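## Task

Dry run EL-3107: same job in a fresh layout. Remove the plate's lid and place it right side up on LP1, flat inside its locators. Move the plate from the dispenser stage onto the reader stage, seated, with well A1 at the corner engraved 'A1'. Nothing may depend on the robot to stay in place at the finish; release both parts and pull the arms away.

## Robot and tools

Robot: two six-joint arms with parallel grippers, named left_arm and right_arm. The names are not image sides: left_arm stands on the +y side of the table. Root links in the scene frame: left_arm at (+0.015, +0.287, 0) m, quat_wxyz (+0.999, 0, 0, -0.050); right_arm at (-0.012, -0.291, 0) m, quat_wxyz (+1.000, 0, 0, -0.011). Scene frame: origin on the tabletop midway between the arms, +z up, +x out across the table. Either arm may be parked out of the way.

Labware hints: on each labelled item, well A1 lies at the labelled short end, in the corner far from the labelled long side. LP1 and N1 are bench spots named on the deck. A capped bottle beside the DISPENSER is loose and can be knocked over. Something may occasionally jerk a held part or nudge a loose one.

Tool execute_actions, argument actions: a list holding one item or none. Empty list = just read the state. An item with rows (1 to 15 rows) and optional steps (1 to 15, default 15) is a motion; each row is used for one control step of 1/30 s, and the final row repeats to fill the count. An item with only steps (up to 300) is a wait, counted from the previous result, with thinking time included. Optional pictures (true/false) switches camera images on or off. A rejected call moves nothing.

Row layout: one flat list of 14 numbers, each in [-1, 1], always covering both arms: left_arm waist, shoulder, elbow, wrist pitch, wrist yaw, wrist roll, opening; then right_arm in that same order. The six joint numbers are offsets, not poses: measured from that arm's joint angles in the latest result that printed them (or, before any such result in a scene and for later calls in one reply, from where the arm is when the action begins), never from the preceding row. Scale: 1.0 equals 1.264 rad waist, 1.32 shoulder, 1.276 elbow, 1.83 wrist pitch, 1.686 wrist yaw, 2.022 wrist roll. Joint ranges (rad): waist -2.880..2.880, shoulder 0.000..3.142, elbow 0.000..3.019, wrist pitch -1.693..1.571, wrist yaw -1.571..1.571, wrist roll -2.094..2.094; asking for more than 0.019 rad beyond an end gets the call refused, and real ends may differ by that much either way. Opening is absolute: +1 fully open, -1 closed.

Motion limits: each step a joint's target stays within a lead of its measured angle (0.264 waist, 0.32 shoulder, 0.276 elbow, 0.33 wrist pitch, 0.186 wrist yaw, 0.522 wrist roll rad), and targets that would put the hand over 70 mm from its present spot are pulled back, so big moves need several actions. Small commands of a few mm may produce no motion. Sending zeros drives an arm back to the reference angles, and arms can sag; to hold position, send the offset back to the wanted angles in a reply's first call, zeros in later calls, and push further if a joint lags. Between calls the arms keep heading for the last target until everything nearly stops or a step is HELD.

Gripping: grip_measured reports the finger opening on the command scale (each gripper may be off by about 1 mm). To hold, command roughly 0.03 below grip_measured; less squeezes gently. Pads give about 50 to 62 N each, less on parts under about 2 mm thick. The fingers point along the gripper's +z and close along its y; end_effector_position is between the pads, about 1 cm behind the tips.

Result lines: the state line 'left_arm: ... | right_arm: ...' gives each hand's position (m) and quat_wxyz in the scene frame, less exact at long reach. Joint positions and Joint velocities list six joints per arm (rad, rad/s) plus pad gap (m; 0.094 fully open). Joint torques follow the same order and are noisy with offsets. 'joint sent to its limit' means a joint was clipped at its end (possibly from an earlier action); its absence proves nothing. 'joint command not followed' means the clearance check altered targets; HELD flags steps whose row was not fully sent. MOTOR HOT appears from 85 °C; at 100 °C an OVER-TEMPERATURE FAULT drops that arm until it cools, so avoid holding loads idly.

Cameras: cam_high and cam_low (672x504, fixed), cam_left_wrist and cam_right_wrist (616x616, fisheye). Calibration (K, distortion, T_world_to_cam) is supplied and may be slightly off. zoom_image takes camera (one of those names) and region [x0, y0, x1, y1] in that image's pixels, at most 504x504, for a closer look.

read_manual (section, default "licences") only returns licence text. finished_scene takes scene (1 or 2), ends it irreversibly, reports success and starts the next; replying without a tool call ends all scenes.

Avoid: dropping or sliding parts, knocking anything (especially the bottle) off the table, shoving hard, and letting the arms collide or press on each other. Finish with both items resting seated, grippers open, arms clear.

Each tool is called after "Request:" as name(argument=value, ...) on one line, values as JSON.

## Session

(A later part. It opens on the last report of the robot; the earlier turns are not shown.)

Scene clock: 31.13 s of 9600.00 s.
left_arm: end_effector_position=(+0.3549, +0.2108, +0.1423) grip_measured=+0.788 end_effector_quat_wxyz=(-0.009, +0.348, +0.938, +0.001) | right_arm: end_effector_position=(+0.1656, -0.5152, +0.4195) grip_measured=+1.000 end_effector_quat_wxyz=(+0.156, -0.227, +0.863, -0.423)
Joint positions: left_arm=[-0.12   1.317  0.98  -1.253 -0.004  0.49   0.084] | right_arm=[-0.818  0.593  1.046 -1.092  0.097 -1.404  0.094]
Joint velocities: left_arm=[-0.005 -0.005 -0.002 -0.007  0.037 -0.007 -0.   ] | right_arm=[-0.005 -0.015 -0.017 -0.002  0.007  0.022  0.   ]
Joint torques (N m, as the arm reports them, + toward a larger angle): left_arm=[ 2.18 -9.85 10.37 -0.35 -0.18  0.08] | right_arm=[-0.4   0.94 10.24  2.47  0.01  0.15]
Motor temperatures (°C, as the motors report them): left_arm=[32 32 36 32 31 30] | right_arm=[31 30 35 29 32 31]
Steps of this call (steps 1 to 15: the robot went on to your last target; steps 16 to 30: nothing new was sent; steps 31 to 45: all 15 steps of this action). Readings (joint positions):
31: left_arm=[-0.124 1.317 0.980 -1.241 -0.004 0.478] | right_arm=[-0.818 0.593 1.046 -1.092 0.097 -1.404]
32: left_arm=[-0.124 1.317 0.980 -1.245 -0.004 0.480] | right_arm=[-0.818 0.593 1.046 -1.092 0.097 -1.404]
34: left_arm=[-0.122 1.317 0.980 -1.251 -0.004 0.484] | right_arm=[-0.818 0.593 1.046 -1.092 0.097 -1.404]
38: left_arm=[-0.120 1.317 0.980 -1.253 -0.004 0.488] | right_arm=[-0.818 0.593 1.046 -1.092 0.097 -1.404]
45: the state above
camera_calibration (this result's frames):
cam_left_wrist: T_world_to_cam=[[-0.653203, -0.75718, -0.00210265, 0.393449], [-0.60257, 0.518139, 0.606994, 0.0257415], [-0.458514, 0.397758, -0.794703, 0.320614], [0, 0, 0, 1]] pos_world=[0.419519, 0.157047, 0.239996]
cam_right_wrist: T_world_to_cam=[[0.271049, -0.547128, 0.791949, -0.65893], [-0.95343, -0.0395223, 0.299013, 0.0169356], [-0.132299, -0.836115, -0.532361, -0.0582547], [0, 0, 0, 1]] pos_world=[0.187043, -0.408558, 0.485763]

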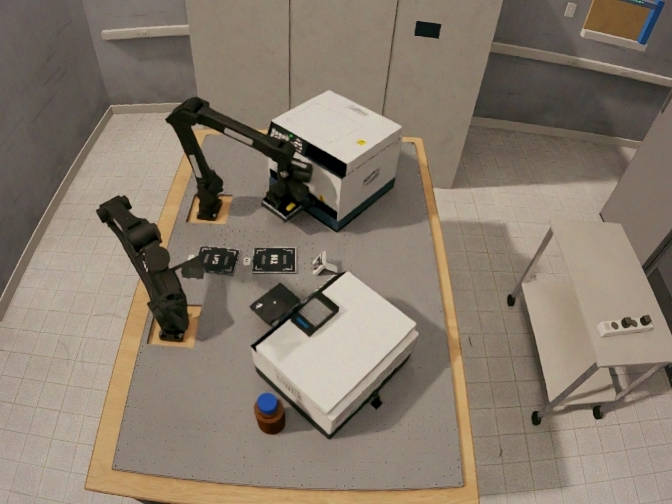

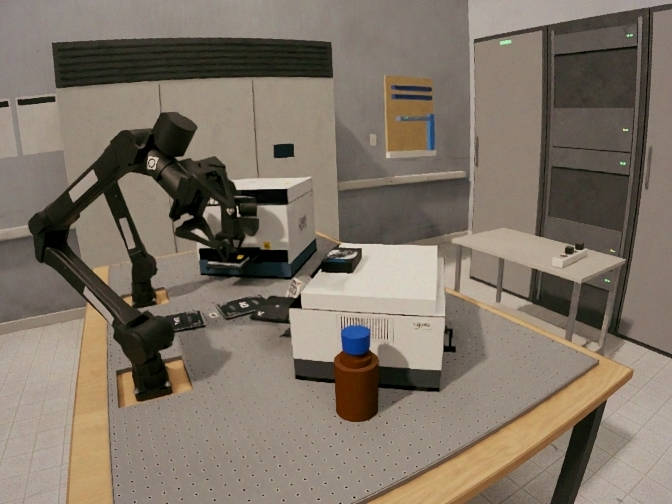

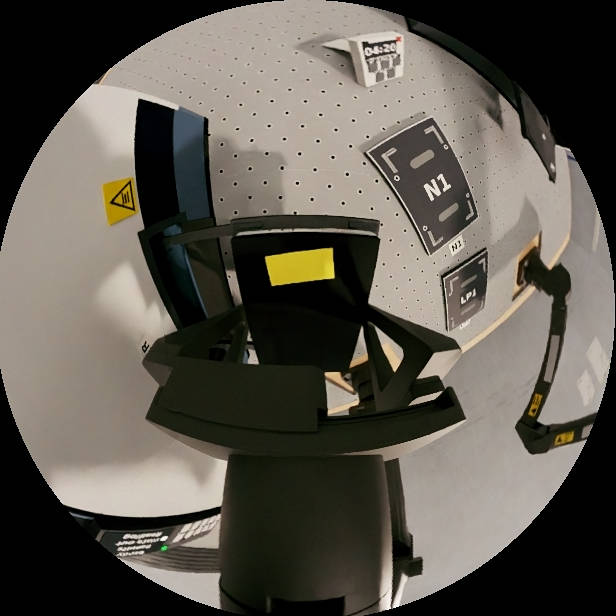

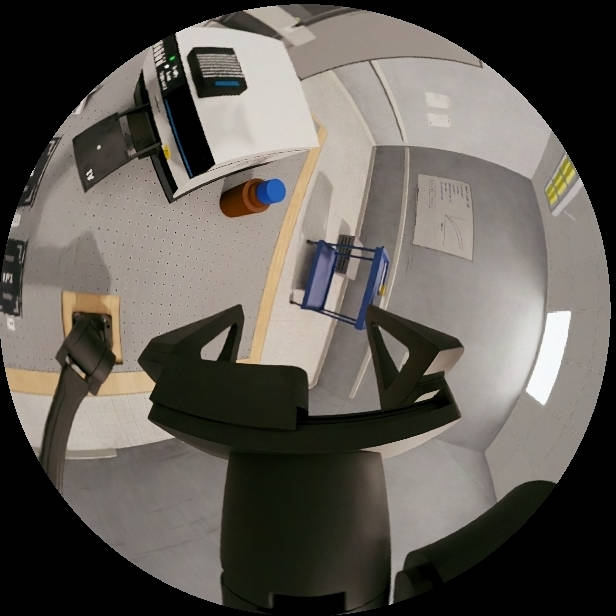

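Request:
execute_actions(actions=[{"rows":[[0,0,0,0.008,0,0,0.76,0,0,0,0,0,0,1],[0,0,-0.005,0.012,0,0,0.76,0,0,0,0,0,0,1],[0,0,-0.01,0.017,0,0,0.76,0,0,0,0,0,0,1],[0,0,-0.015,0.021,0,0,0.76,0,0,0,0,0,0,1]]}])

Request:
zoom_image(camera="cam_left_wrist", region=[190,170,420,390])

Scene clock: 32.33 s of 9600.00 s.
left_arm: end_effector_position=(+0.3547, +0.2109, +0.1367) grip_measured=+0.788 end_effector_quat_wxyz=(-0.006, +0.348, +0.937, +0.001) | right_arm: end_effector_position=(+0.1656, -0.5152, +0.4195) grip_measured=+1.000 end_effector_quat_wxyz=(+0.156, -0.227, +0.863, -0.423)
Joint positions: left_arm=[-0.12   1.317  0.965 -1.23  -0.004  0.491  0.084] | right_arm=[-0.818  0.593  1.046 -1.092  0.097 -1.404  0.094]
Joint velocities: left_arm=[-0.015 -0.015 -0.022 -0.007  0.066  0.007 -0.001] | right_arm=[-0.015  0.005  0.002  0.002 -0.11  -0.066  0.   ]
Joint torques (N m, as the arm reports them, + toward a larger angle): left_arm=[ 1.4  -9.26  8.95  0.79 -0.14  0.06] | right_arm=[-0.41  0.97 10.25  2.46  0.01  0.15]
Motor temperatures (°C, as the motors report them): left_arm=[32 32 36 32 31 30] | right_arm=[31 30 35 29 32 31]
Steps of this call (steps 1 to 15: the robot went on to your last target; steps 16 to 21: nothing new was sent; steps 22 to 36: all 15 steps of this action). Readings (joint positions):
22: left_arm=[-0.120 1.317 0.980 -1.253 -0.004 0.491] | right_arm=[-0.818 0.593 1.046 -1.092 0.097 -1.404]
23: left_arm=[-0.120 1.317 0.980 -1.252 -0.004 0.491] | right_arm=[-0.818 0.593 1.046 -1.092 0.097 -1.404]
25: left_arm=[-0.120 1.317 0.976 -1.242 -0.004 0.491] | right_arm=[-0.818 0.593 1.046 -1.092 0.097 -1.404]
29: left_arm=[-0.120 1.317 0.966 -1.232 -0.004 0.491] | right_arm=[-0.818 0.593 1.046 -1.092 0.097 -1.404]
36: the state above
camera_calibration (this result's frames):
cam_left_wrist: T_world_to_cam=[[-0.653754, -0.756687, -0.00551616, 0.393908], [-0.606446, 0.519562, 0.601895, 0.0307322], [-0.452581, 0.396837, -0.798556, 0.314749], [0, 0, 0, 1]] pos_world=[0.418606, 0.157194, 0.23502]
cam_right_wrist: T_world_to_cam=[[0.271049, -0.547128, 0.791949, -0.65893], [-0.95343, -0.0395223, 0.299013, 0.0169356], [-0.132299, -0.836115, -0.532361, -0.0582547], [0, 0, 0, 1]] pos_world=[0.187043, -0.408558, 0.485763]

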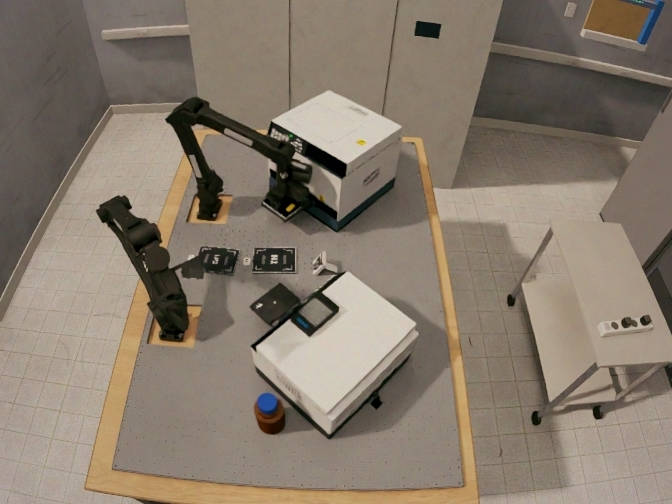

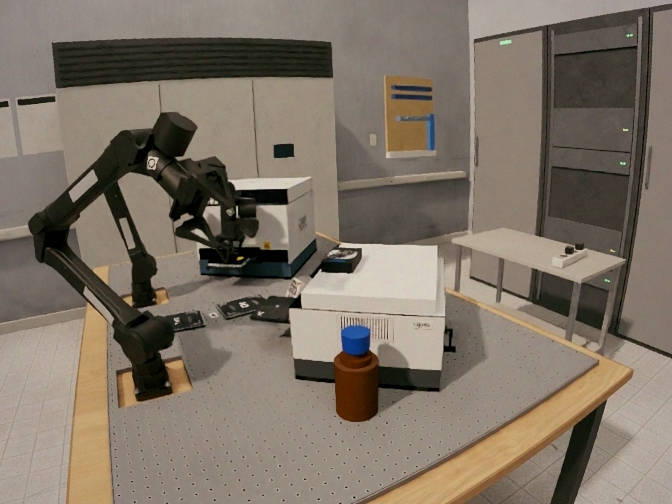

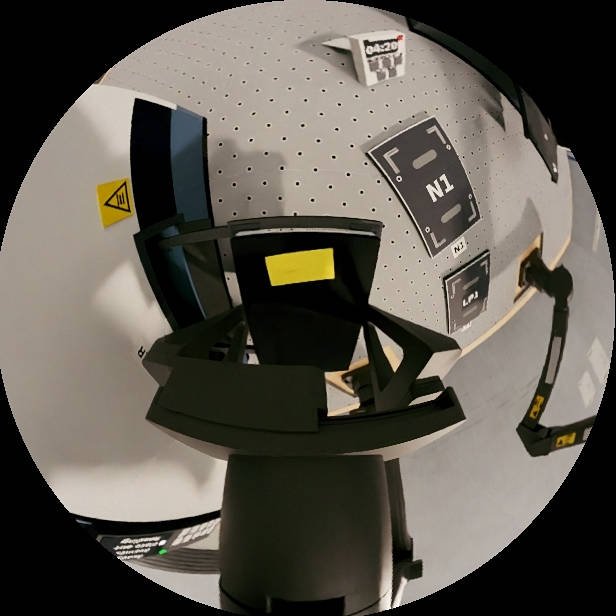

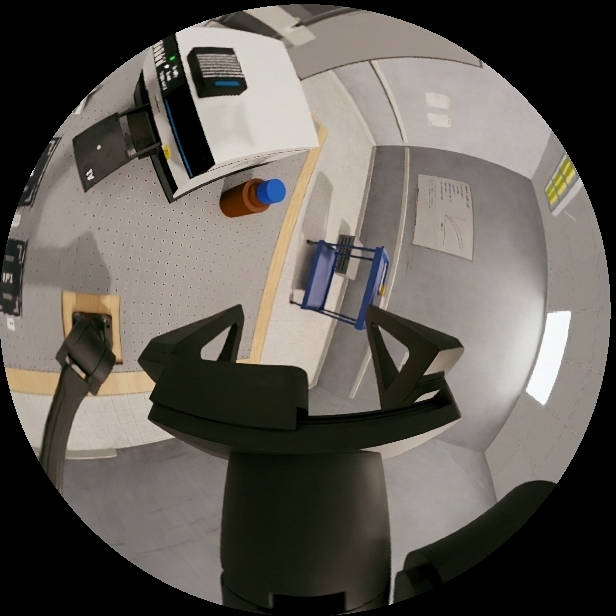

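Region (190, 170, 420, 390) of cam_left_wrist's 616x616 image, scaled by 2.191, with more detail than that image has; it fills the top 482 rows of this view, and the rest is white.

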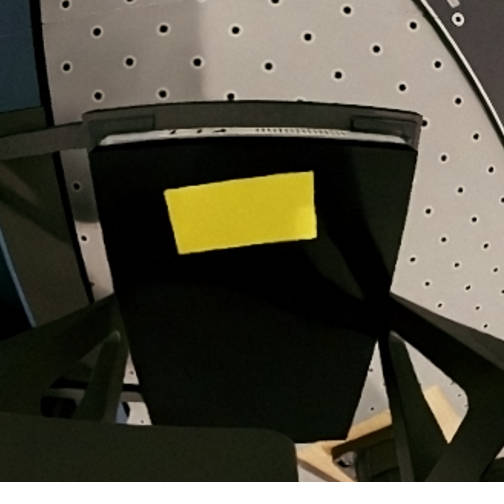

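Request:
execute_actions(actions=[{"rows":[[0,0,0.01,0,0,0,0.85,0,0,0,0,0,0,1],[0,0,0.01,0,0,0,0.92,0,0,0,0,0,0,1],[0,0,0.01,0,0,0,0.92,0,0,0,0,0,0,1],[0,0,0.01,0,0,0,0.92,0,0,0,0,0,0,1],[0,-0.015,0.01,0,0,0,0.92,0,0,0,0,0,0,1],[0,-0.023,0.01,0,0,0,0.92,0,0,0,0,0,0,1]]}])

Request:
zoom_image(camera="cam_left_wrist", region=[190,170,420,390])

Scene clock: 33.70 s of 9600.00 s.
left_arm: end_effector_position=(+0.3546, +0.2109, +0.1406) grip_measured=+0.917 end_effector_quat_wxyz=(+0.000, +0.348, +0.937, +0.002) | right_arm: end_effector_position=(+0.1656, -0.5152, +0.4195) grip_measured=+1.000 end_effector_quat_wxyz=(+0.156, -0.227, +0.863, -0.423)
Joint positions: left_arm=[-0.12   1.305  0.965 -1.23  -0.004  0.491  0.09 ] | right_arm=[-0.818  0.593  1.046 -1.092  0.097 -1.404  0.094]
Joint velocities: left_arm=[-0.015 -0.005 -0.007  0.012 -0.037 -0.081  0.002] | right_arm=[-0.015 -0.015  0.007  0.017 -0.007 -0.007  0.   ]
Joint torques (N m, as the arm reports them, + toward a larger angle): left_arm=[  1.75 -11.18  10.4    0.07  -0.1    0.05] | right_arm=[-0.35  0.96 10.25  2.46  0.01  0.15]
Motor temperatures (°C, as the motors report them): left_arm=[32 32 36 32 31 30] | right_arm=[31 30 35 29 32 31]
Steps of this call (steps 1 to 15: the robot went on to your last target; steps 16 to 26: nothing new was sent; steps 27 to 41: all 15 steps of this action). Readings (joint positions):
27: left_arm=[-0.120 1.317 0.965 -1.230 -0.004 0.491] | right_arm=[-0.818 0.593 1.046 -1.092 0.097 -1.404]
28: left_arm=[-0.120 1.317 0.965 -1.230 -0.004 0.491] | right_arm=[-0.818 0.593 1.046 -1.092 0.097 -1.404]
30: left_arm=[-0.120 1.317 0.965 -1.230 -0.004 0.491] | right_arm=[-0.818 0.593 1.046 -1.092 0.097 -1.404]
34: left_arm=[-0.120 1.314 0.965 -1.230 -0.004 0.491] | right_arm=[-0.818 0.593 1.046 -1.092 0.097 -1.404]
41: the state above
camera_calibration (this result's frames):
cam_left_wrist: T_world_to_cam=[[-0.653658, -0.756709, -0.0111074, 0.394641], [-0.613344, 0.521105, 0.593514, 0.0316415], [-0.443329, 0.394768, -0.804747, 0.315806], [0, 0, 0, 1]] pos_world=[0.417373, 0.15747, 0.239747]
cam_right_wrist: T_world_to_cam=[[0.271049, -0.547128, 0.791949, -0.65893], [-0.95343, -0.0395223, 0.299013, 0.0169356], [-0.132299, -0.836115, -0.532361, -0.0582547], [0, 0, 0, 1]] pos_world=[0.187043, -0.408558, 0.485763]

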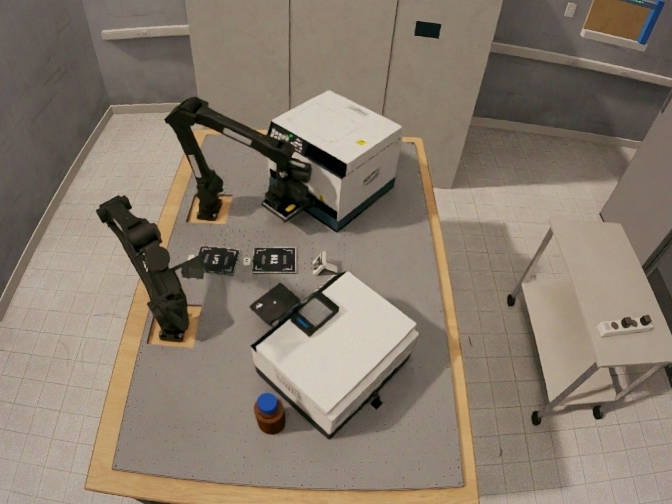

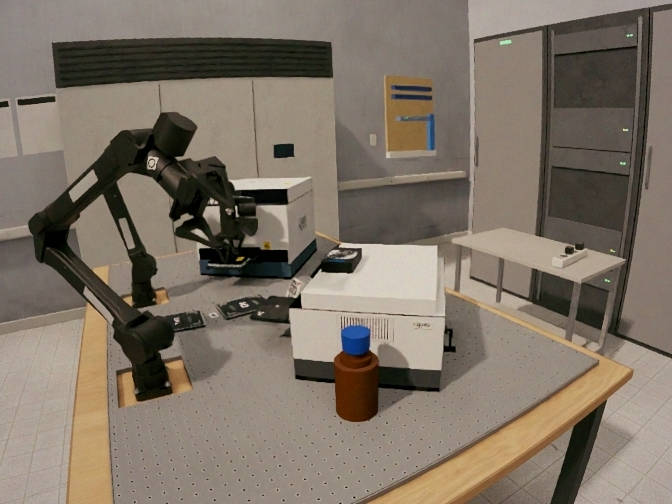

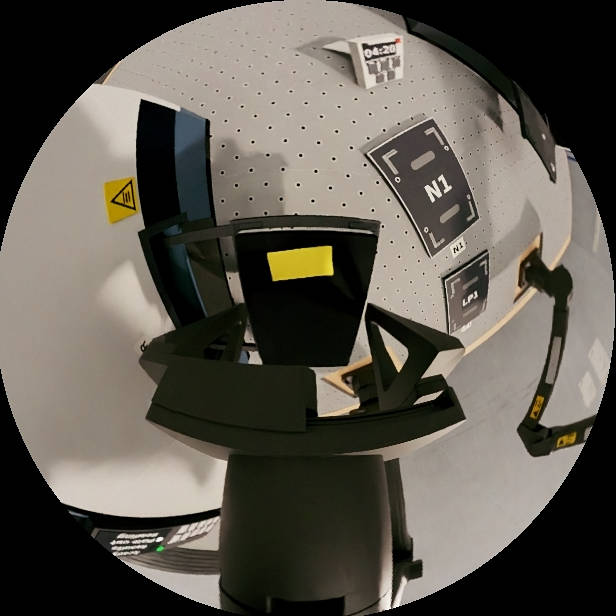

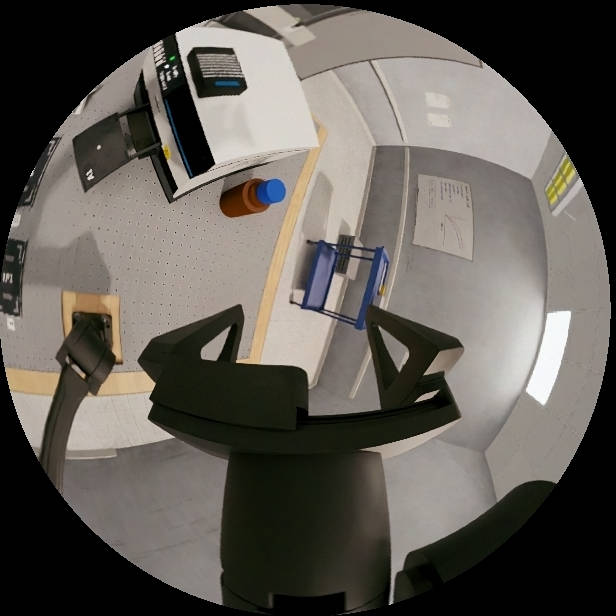

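Region (190, 170, 420, 390) of cam_left_wrist's 616x616 image, scaled by 2.191, with more detail than that image has; it fills the top 482 rows of this view, and the rest is white.

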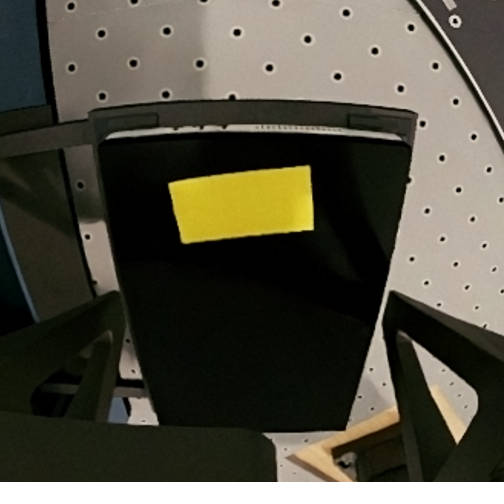

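Request:
execute_actions(actions=[{"rows":[[0,0,0.01,0,0,0,0.85,0,0,0,0,0,0,1],[0,0,0.01,0,0,0,0.8,0,0,0,0,0,0,1],[0,0,0.01,0,0,0,0.772,0,0,0,0,0,0,1]]}], pictures=false)

Request:
execute_actions(actions=[{"rows":[[0,-0.015,0.01,0,0,0,0.772,0,0,0,0,0,0,1],[0,-0.022,0.01,0,0,0,0.772,0,0,0,0,0,0,1],[0,-0.029,0.01,0,0,0,0.772,0,0,0,0,0,0,1],[0,-0.036,0.01,0,0,0,0.772,0,0,0,0,0,0,1],[0,-0.043,0.01,0,0,0,0.772,0,0,0,0,0,0,1],[0,-0.05,0.01,0,0,0,0.772,0,0,0,0,0,0,1]]}])

Request:
zoom_image(camera="cam_left_wrist", region=[190,170,420,390])

Scene clock: 35.27 s of 9600.00 s.
left_arm: end_effector_position=(+0.3546, +0.2109, +0.1406) grip_measured=+0.785 end_effector_quat_wxyz=(+0.000, +0.348, +0.937, +0.002) | right_arm: end_effector_position=(+0.1656, -0.5152, +0.4195) grip_measured=+1.000 end_effector_quat_wxyz=(+0.156, -0.227, +0.863, -0.423)
Joint positions: left_arm=[-0.12   1.305  0.965 -1.23  -0.004  0.491  0.084] | right_arm=[-0.818  0.593  1.046 -1.092  0.097 -1.404  0.094]
Joint velocities: left_arm=[-0.015 -0.015 -0.007  0.002  0.007  0.051  0.   ] | right_arm=[-0.005 -0.005  0.012 -0.002  0.11   0.022  0.   ]
Joint torques (N m, as the arm reports them, + toward a larger angle): left_arm=[ 1.13 -9.59 10.37  0.34 -0.14  0.02] | right_arm=[-0.4   0.96 10.25  2.46  0.01  0.15]
Motor temperatures (°C, as the motors report them): left_arm=[32 32 36 32 31 30] | right_arm=[31 30 35 29 32 31]
Steps of this call (steps 1 to 15: the robot went on to your last target; steps 16 to 32: nothing new was sent; steps 33 to 47: all 15 steps of this action). Readings (joint positions):
33: left_arm=[-0.120 1.305 0.965 -1.230 -0.004 0.491] | right_arm=[-0.818 0.593 1.046 -1.092 0.097 -1.404]
34: left_arm=[-0.120 1.305 0.965 -1.230 -0.004 0.491] | right_arm=[-0.818 0.593 1.046 -1.092 0.097 -1.404]
36: left_arm=[-0.120 1.305 0.965 -1.230 -0.004 0.491] | right_arm=[-0.818 0.593 1.046 -1.092 0.097 -1.404]
40: left_arm=[-0.120 1.305 0.965 -1.230 -0.004 0.491] | right_arm=[-0.818 0.593 1.046 -1.092 0.097 -1.404]
47: the state above

Scene clock: 35.77 s of 9600.00 s.
left_arm: end_effector_position=(+0.3535, +0.2111, +0.1591) grip_measured=+0.785 end_effector_quat_wxyz=(+0.028, +0.348, +0.937, +0.006) | right_arm: end_effector_position=(+0.1656, -0.5152, +0.4195) grip_measured=+1.000 end_effector_quat_wxyz=(+0.156, -0.227, +0.863, -0.423)
Joint positions: left_arm=[-0.12   1.248  0.965 -1.23  -0.004  0.491  0.084] | right_arm=[-0.818  0.593  1.046 -1.092  0.097 -1.404  0.094]
Joint velocities: left_arm=[-0.015 -0.005 -0.012 -0.017  0.022 -0.007  0.002] | right_arm=[ 0.005 -0.005  0.002  0.002  0.051  0.051  0.   ]
Joint torques (N m, as the arm reports them, + toward a larger angle): left_arm=[ 1.27 -8.31 10.5   0.5  -0.07  0.05] | right_arm=[-0.38  0.99 10.25  2.47  0.01  0.15]
Motor temperatures (°C, as the motors report them): left_arm=[32 32 36 32 31 30] | right_arm=[31 30 35 29 32 31]
Steps of this call (steps 1 to 15: all 15 steps of this action). Readings (joint positions):
1: left_arm=[-0.120 1.305 0.965 -1.230 -0.004 0.491] | right_arm=[-0.818 0.593 1.046 -1.092 0.097 -1.404]
2: left_arm=[-0.120 1.305 0.965 -1.230 -0.004 0.491] | right_arm=[-0.818 0.593 1.046 -1.092 0.097 -1.404]
4: left_arm=[-0.120 1.300 0.965 -1.230 -0.004 0.491] | right_arm=[-0.818 0.593 1.046 -1.092 0.097 -1.404]
8: left_arm=[-0.120 1.271 0.965 -1.230 -0.004 0.491] | right_arm=[-0.818 0.593 1.046 -1.092 0.097 -1.404]
15: the state above
camera_calibration (this result's frames):
cam_left_wrist: T_world_to_cam=[[-0.652297, -0.757013, -0.0379458, 0.398181], [-0.645126, 0.528213, 0.552091, 0.0361976], [-0.397896, 0.384607, -0.83292, 0.320701], [0, 0, 0, 1]] pos_world=[0.41069, 0.158964, 0.262244]
cam_right_wrist: T_world_to_cam=[[0.271049, -0.547128, 0.791949, -0.65893], [-0.95343, -0.0395223, 0.299013, 0.0169356], [-0.132299, -0.836115, -0.532361, -0.0582547], [0, 0, 0, 1]] pos_world=[0.187043, -0.408558, 0.485763]

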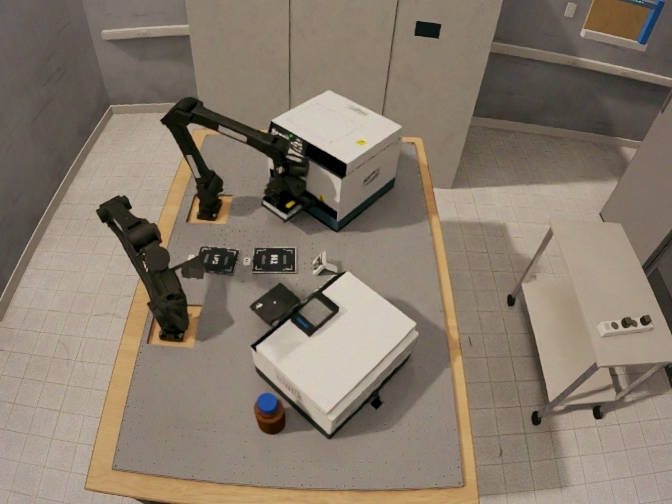

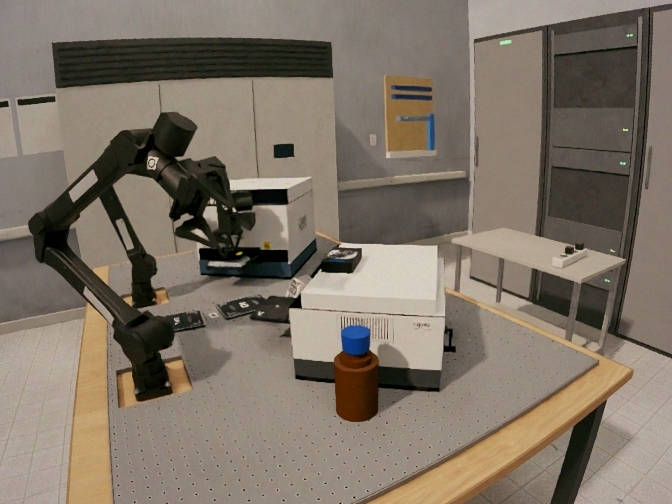

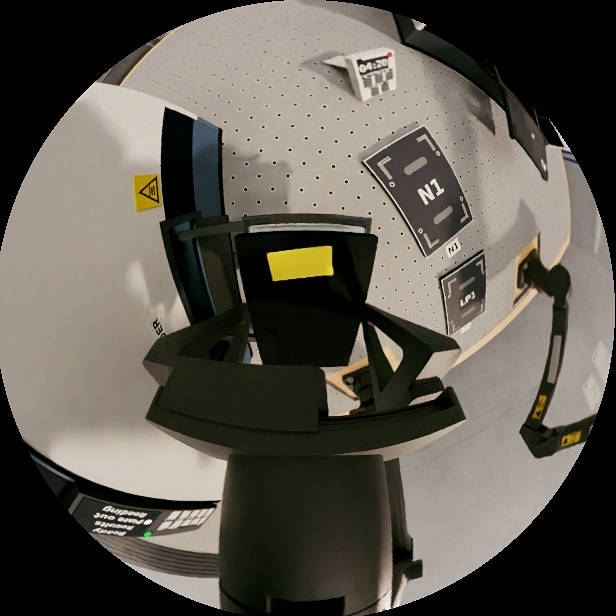

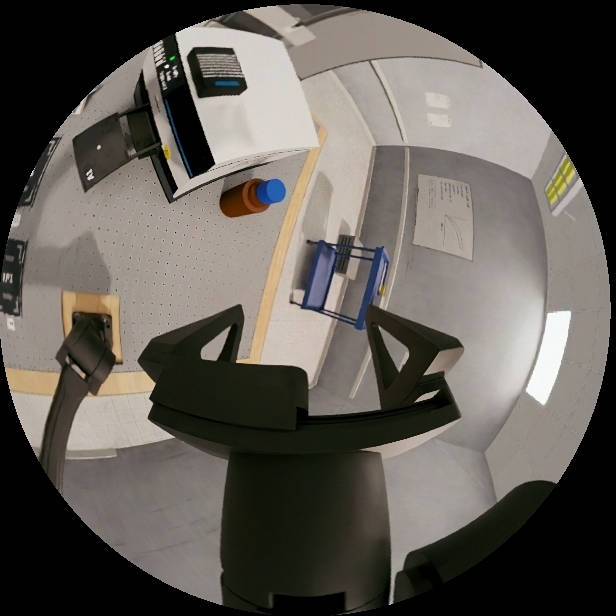

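Region (190, 170, 420, 390) of cam_left_wrist's 616x616 image, scaled by 2.191, with more detail than that image has; it fills the top 482 rows of this view, and the rest is white.

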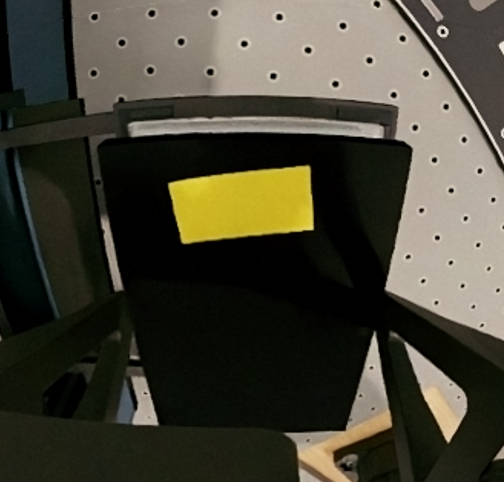

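Request:
execute_actions(actions=[{"rows":[[0,-0.02,0.01,-0.01,0,0,0.76,0,0,0,0,0,0,1],[0,-0.04,0.01,-0.02,0,0,0.76,0,0,0,0,0,0,1],[-0.05,-0.06,0.01,-0.04,0,0,0.76,0,0,0,0,0,0,1],[-0.1,-0.08,0.01,-0.06,0,-0.05,0.76,0,0,0,0,0,0,1],[-0.15,-0.09,0.01,-0.08,0,-0.1,0.76,0,0,0,0,0,0,1],[-0.2,-0.09,0.01,-0.09,0,-0.15,0.76,0,0,0,0,0,0,1],[-0.27,-0.09,0,-0.09,0,-0.22,0.76,0,0,0,0,0,0,1],[-0.34,-0.09,0,-0.09,0,-0.3,0.76,0,0,0,0,0,0,1],[-0.4,-0.09,0,-0.09,0,-0.4,0.76,0,0,0,0,0,0,1]]}], pictures=false)

Request:
execute_actions(actions=[{"steps":15}])

Request:
zoom_image(camera="cam_low", region=[195,240,275,285])

Request:
zoom_image(camera="cam_high", region=[255,175,325,230])

Scene clock: 37.80 s of 9600.00 s.
left_arm: end_effector_position=(+0.2346, +0.0748, +0.1922) grip_measured=+0.775 end_effector_quat_wxyz=(+0.009, +0.294, +0.956, -0.006) | right_arm: end_effector_position=(+0.1656, -0.5152, +0.4195) grip_measured=+1.000 end_effector_quat_wxyz=(+0.156, -0.227, +0.863, -0.423)
Joint positions: left_arm=[-0.664  1.135  0.965 -1.379  0.002 -0.169  0.083] | right_arm=[-0.818  0.593  1.046 -1.092  0.097 -1.404  0.094]
Joint velocities: left_arm=[ 0.015 -0.005  0.002 -0.037 -0.051 -0.93  -0.001] | right_arm=[ 0.005 -0.015  0.017  0.007  0.051  0.022  0.   ]
Joint torques (N m, as the arm reports them, + toward a larger angle): left_arm=[ 5.16 -7.6   9.43 -0.28 -0.44 -0.06] | right_arm=[-0.39  0.97 10.24  2.46  0.01  0.15]
Motor temperatures (°C, as the motors report them): left_arm=[32 32 36 32 31 30] | right_arm=[31 30 35 29 32 31]
Steps of this call (steps 1 to 15: the robot went on to your last target; steps 16 to 46: nothing new was sent; steps 47 to 61: all 15 steps of this action). Readings (joint positions):
47: left_arm=[-0.120 1.248 0.965 -1.231 -0.004 0.491] | right_arm=[-0.818 0.593 1.046 -1.092 0.097 -1.404]
48: left_arm=[-0.120 1.246 0.965 -1.235 -0.004 0.491] | right_arm=[-0.818 0.593 1.046 -1.092 0.097 -1.404]
50: left_arm=[-0.134 1.230 0.965 -1.267 -0.006 0.478] | right_arm=[-0.818 0.593 1.046 -1.092 0.097 -1.404]
54: left_arm=[-0.320 1.161 0.965 -1.354 -0.008 0.286] | right_arm=[-0.818 0.593 1.046 -1.092 0.097 -1.404]
61: the state above

Scene clock: 38.30 s of 9600.00 s.
left_arm: end_effector_position=(+0.2405, +0.0816, +0.1922) grip_measured=+0.775 end_effector_quat_wxyz=(+0.009, +0.215, +0.977, -0.004) | right_arm: end_effector_position=(+0.1656, -0.5152, +0.4195) grip_measured=+1.000 end_effector_quat_wxyz=(+0.156, -0.227, +0.863, -0.423)
Joint positions: left_arm=[-0.637  1.135  0.965 -1.381 -0.002 -0.304  0.083] | right_arm=[-0.818  0.593  1.046 -1.092  0.097 -1.404  0.094]
Joint velocities: left_arm=[ 0.005 -0.015  0.002 -0.012  0.081 -0.066 -0.   ] | right_arm=[-0.005 -0.005  0.007 -0.017 -0.007  0.007  0.   ]
Joint torques (N m, as the arm reports them, + toward a larger angle): left_arm=[ 2.78 -7.84  9.78 -0.21 -0.23 -0.05] | right_arm=[-0.38  0.99 10.24  2.46  0.01  0.15]
Motor temperatures (°C, as the motors report them): left_arm=[32 32 36 32 31 30] | right_arm=[31 30 35 29 32 31]
Steps of this call (steps 1 to 15: the robot went on to your last target). Readings (joint positions):
1: left_arm=[-0.660 1.135 0.965 -1.380 0.000 -0.197] | right_arm=[-0.818 0.593 1.046 -1.092 0.097 -1.404]
2: left_arm=[-0.655 1.135 0.965 -1.380 -0.001 -0.219] | right_arm=[-0.818 0.593 1.046 -1.092 0.097 -1.404]
4: left_arm=[-0.643 1.135 0.965 -1.381 -0.002 -0.252] | right_arm=[-0.818 0.593 1.046 -1.092 0.097 -1.404]
8: left_arm=[-0.637 1.135 0.965 -1.381 -0.002 -0.286] | right_arm=[-0.818 0.593 1.046 -1.092 0.097 -1.404]
15: the state above
camera_calibration (this result's frames):
cam_left_wrist: T_world_to_cam=[[-0.421046, -0.907032, -0.00359864, 0.177705], [-0.742203, 0.342246, 0.576196, 0.0473461], [-0.521397, 0.245276, -0.817304, 0.391182], [0, 0, 0, 1]] pos_world=[0.313924, 0.0490331, 0.293073]
cam_right_wrist: T_world_to_cam=[[0.271049, -0.547128, 0.791949, -0.65893], [-0.95343, -0.0395223, 0.299013, 0.0169356], [-0.132299, -0.836115, -0.532361, -0.0582547], [0, 0, 0, 1]] pos_world=[0.187043, -0.408558, 0.485763]

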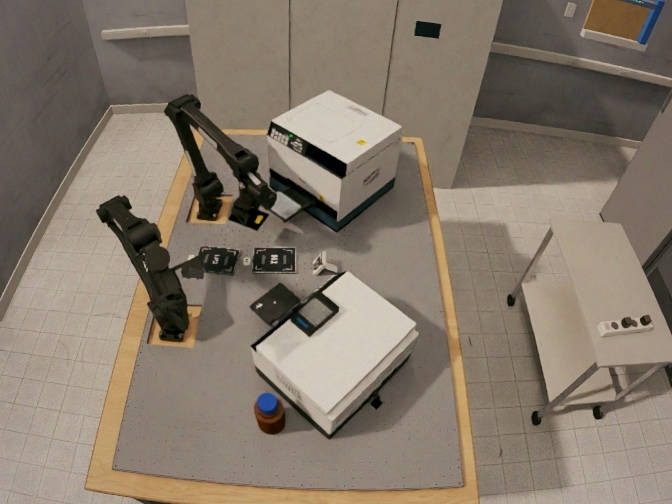

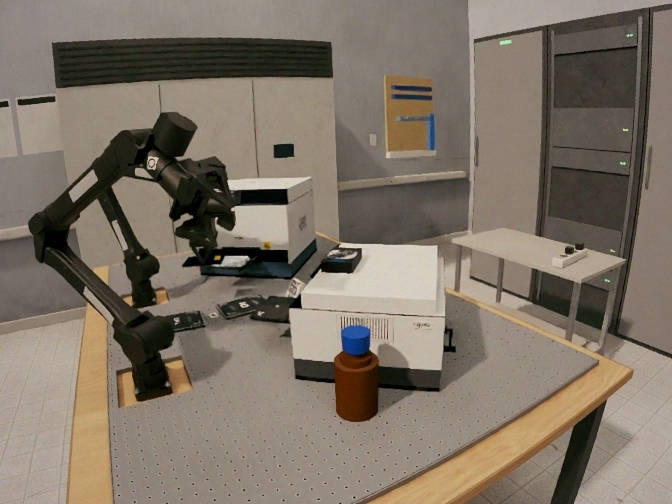

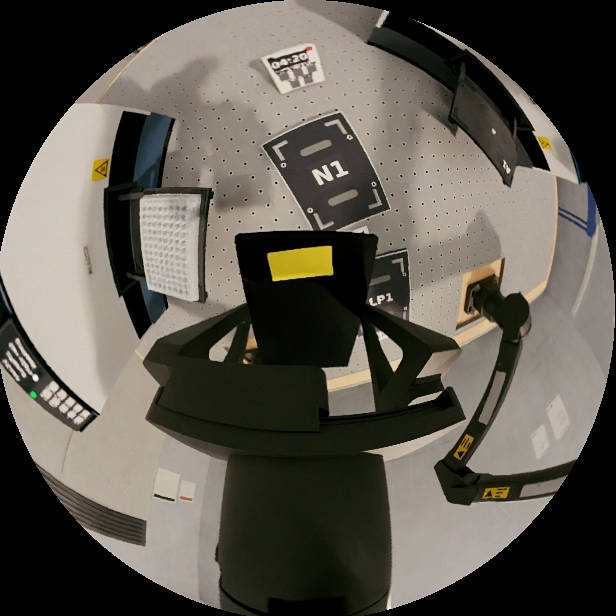

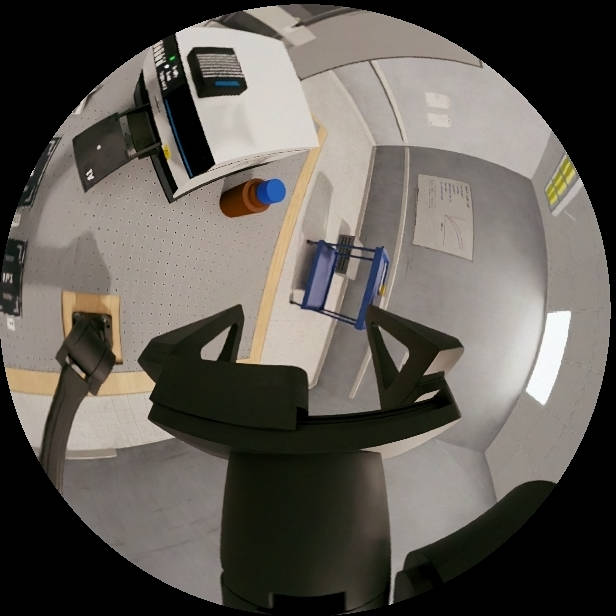

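Region (195, 240, 275, 285) of cam_low's 672x504 image, scaled by 6.300, with more detail than that image has; it fills the top 284 rows of this view, and the rest is white.

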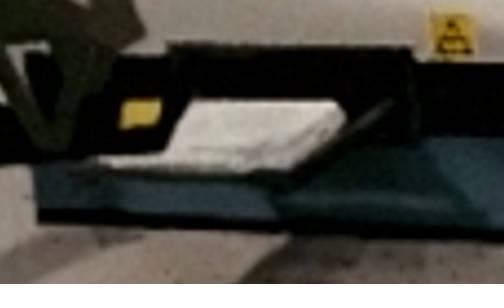

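Region (255, 175, 325, 230) of cam_high's 672x504 image, scaled by 7.200, with more detail than that image has; it fills the top 396 rows of this view, and the rest is white.

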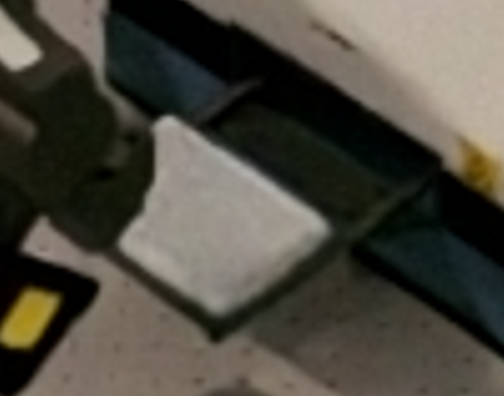

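Request:
execute_actions(actions=[{"rows":[[-0.03,0.01,-0.01,0.015,0,-0.04,0.76,0,0,0,0,0,0,1],[-0.06,0.02,-0.02,0.03,0,-0.08,0.76,0,0,0,0,0,0,1],[-0.1,0.03,-0.03,0.045,0,-0.12,0.76,0,0,0,0,0,0,1],[-0.14,0.04,-0.045,0.06,0,-0.16,0.76,0,0,0,0,0,0,1],[-0.18,0.05,-0.06,0.08,0,-0.2,0.76,0,0,0,0,0,0,1],[-0.22,0.065,-0.075,0.1,0,-0.25,0.76,0,0,0,0,0,0,1],[-0.26,0.08,-0.09,0.12,0,-0.3,0.76,0,0,0,0,0,0,1],[-0.3,0.09,-0.1,0.14,0,-0.34,0.76,0,0,0,0,0,0,1],[-0.33,0.1,-0.11,0.155,0,-0.38,0.76,0,0,0,0,0,0,1],[-0.355,0.11,-0.12,0.17,0,-0.41,0.76,0,0,0,0,0,0,1],[-0.37,0.12,-0.13,0.18,0,-0.428,0.76,0,0,0,0,0,0,1],[-0.38,0.125,-0.135,0.184,0,-0.428,0.76,0,0,0,0,0,0,1]]}], pictures=false)

Request:
execute_actions(actions=[{"steps":22}])

Request:
zoom_image(camera="cam_left_wrist", region=[190,170,420,390])

Scene clock: 41.17 s of 9600.00 s.
left_arm: end_effector_position=(+0.1184, -0.0137, +0.0792) grip_measured=+0.775 end_effector_quat_wxyz=(-0.003, +0.097, +0.995, +0.005) | right_arm: end_effector_position=(+0.1656, -0.5152, +0.4195) grip_measured=+1.000 end_effector_quat_wxyz=(+0.156, -0.227, +0.863, -0.423)
Joint positions: left_arm=[-1.137  1.306  0.79  -1.065  0.001 -1.043  0.083] | right_arm=[-0.818  0.593  1.046 -1.092  0.097 -1.404  0.094]
Joint velocities: left_arm=[-0.005  0.103 -0.168  0.061 -0.022 -0.784 -0.   ] | right_arm=[-0.005 -0.005 -0.007 -0.002 -0.007  0.037  0.   ]
Joint torques (N m, as the arm reports them, + toward a larger angle): left_arm=[ 2.87 -9.58  9.4   0.95 -0.34 -0.04] | right_arm=[-0.4   0.99 10.24  2.45  0.01  0.15]
Motor temperatures (°C, as the motors report them): left_arm=[32 32 36 32 31 30] | right_arm=[31 30 35 29 32 31]
Steps of this call (steps 1 to 15: the robot went on to your last target; steps 16 to 71: nothing new was sent; steps 72 to 86: all 15 steps of this action). Readings (joint positions):
72: left_arm=[-0.638 1.135 0.964 -1.379 -0.002 -0.318] | right_arm=[-0.818 0.593 1.046 -1.092 0.097 -1.404]
73: left_arm=[-0.645 1.135 0.961 -1.371 -0.003 -0.341] | right_arm=[-0.818 0.593 1.046 -1.092 0.097 -1.404]
75: left_arm=[-0.688 1.139 0.945 -1.334 -0.005 -0.420] | right_arm=[-0.818 0.593 1.046 -1.092 0.097 -1.404]
79: left_arm=[-0.886 1.186 0.885 -1.214 -0.005 -0.659] | right_arm=[-0.818 0.593 1.046 -1.092 0.097 -1.404]
86: the state above

Scene clock: 41.90 s of 9600.00 s.
left_arm: end_effector_position=(+0.1196, -0.0122, +0.0770) grip_measured=+0.775 end_effector_quat_wxyz=(-0.002, +0.036, +0.999, +0.006) | right_arm: end_effector_position=(+0.1656, -0.5152, +0.4195) grip_measured=+1.000 end_effector_quat_wxyz=(+0.156, -0.227, +0.863, -0.423)
Joint positions: left_arm=[-1.132  1.308  0.784 -1.06  -0.    -1.16   0.083] | right_arm=[-0.818  0.593  1.046 -1.092  0.097 -1.404  0.094]
Joint velocities: left_arm=[-0.005 -0.005 -0.007 -0.002  0.022 -0.037 -0.001] | right_arm=[ 0.015  0.005 -0.022  0.002  0.007 -0.007  0.   ]
Joint torques (N m, as the arm reports them, + toward a larger angle): left_arm=[ 3.8  -8.36  9.18  0.73 -0.31 -0.07] | right_arm=[-0.4   1.   10.25  2.46  0.01  0.15]
Motor temperatures (°C, as the motors report them): left_arm=[32 32 36 32 31 30] | right_arm=[31 30 35 29 32 31]
Steps of this call (steps 1 to 22: the robot went on to your last target). Readings (joint positions):
1: left_arm=[-1.136 1.308 0.785 -1.064 0.000 -1.067] | right_arm=[-0.818 0.593 1.046 -1.092 0.097 -1.404]
2: left_arm=[-1.134 1.308 0.784 -1.064 0.000 -1.086] | right_arm=[-0.818 0.593 1.046 -1.092 0.097 -1.404]
4: left_arm=[-1.133 1.308 0.784 -1.060 -0.000 -1.113] | right_arm=[-0.818 0.593 1.046 -1.092 0.097 -1.404]
8: left_arm=[-1.132 1.308 0.784 -1.060 -0.000 -1.141] | right_arm=[-0.818 0.593 1.046 -1.092 0.097 -1.404]
22: the state above
camera_calibration (this result's frames):
cam_left_wrist: T_world_to_cam=[[-0.0742242, -0.997059, -0.0190773, -0.000144223], [-0.801386, 0.0482502, 0.596199, 0.0580064], [-0.593525, 0.0595406, -0.80261, 0.262237], [0, 0, 0, 1]] pos_world=[0.202119, -0.0185564, 0.175888]
cam_right_wrist: T_world_to_cam=[[0.271049, -0.547128, 0.791949, -0.65893], [-0.95343, -0.0395223, 0.299013, 0.0169356], [-0.132299, -0.836115, -0.532361, -0.0582547], [0, 0, 0, 1]] pos_world=[0.187043, -0.408558, 0.485763]

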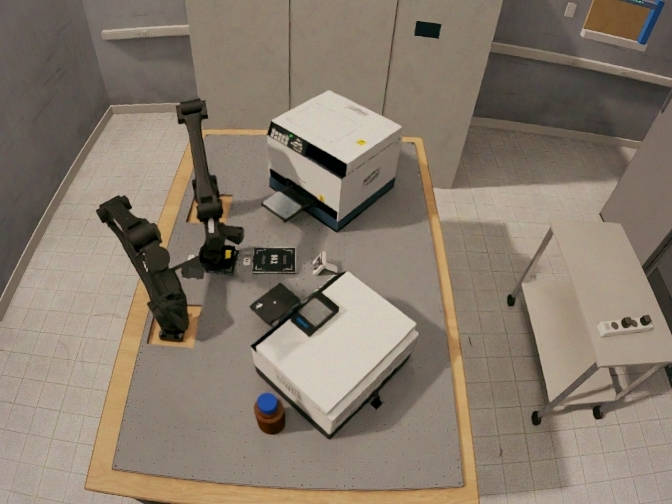

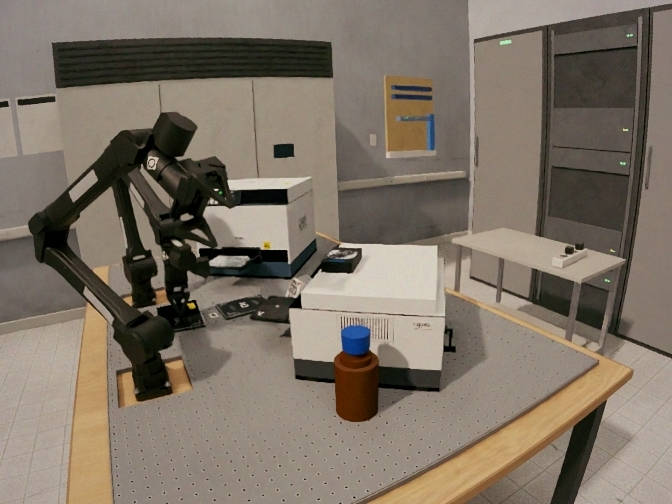

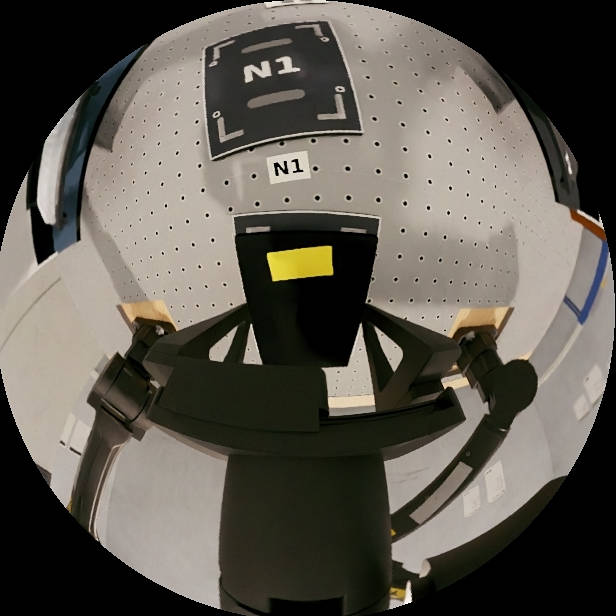

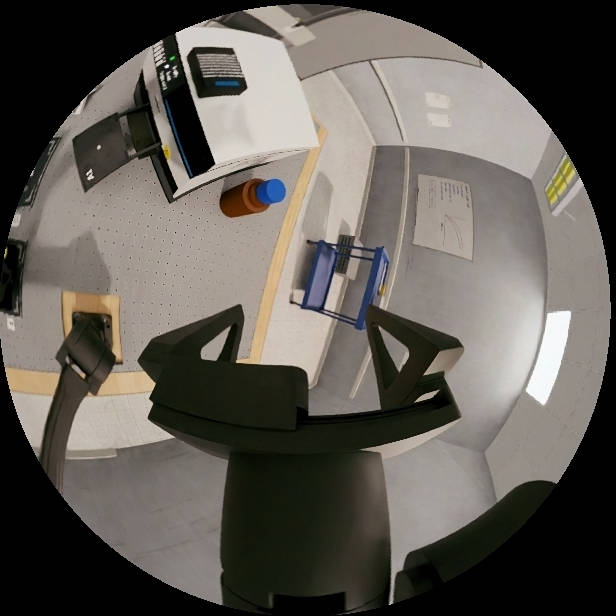

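Region (190, 170, 420, 390) of cam_left_wrist's 616x616 image, scaled by 2.191, with more detail than that image has; it fills the top 482 rows of this view, and the rest is white.

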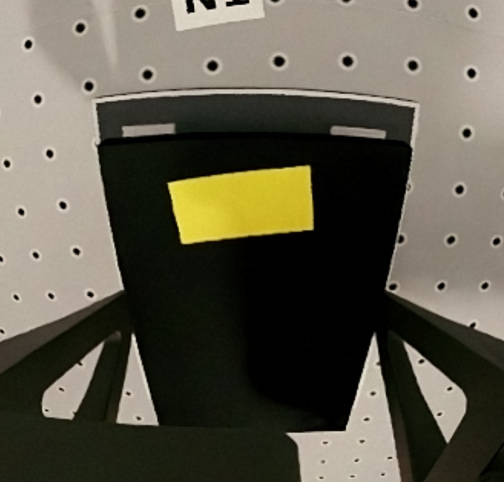

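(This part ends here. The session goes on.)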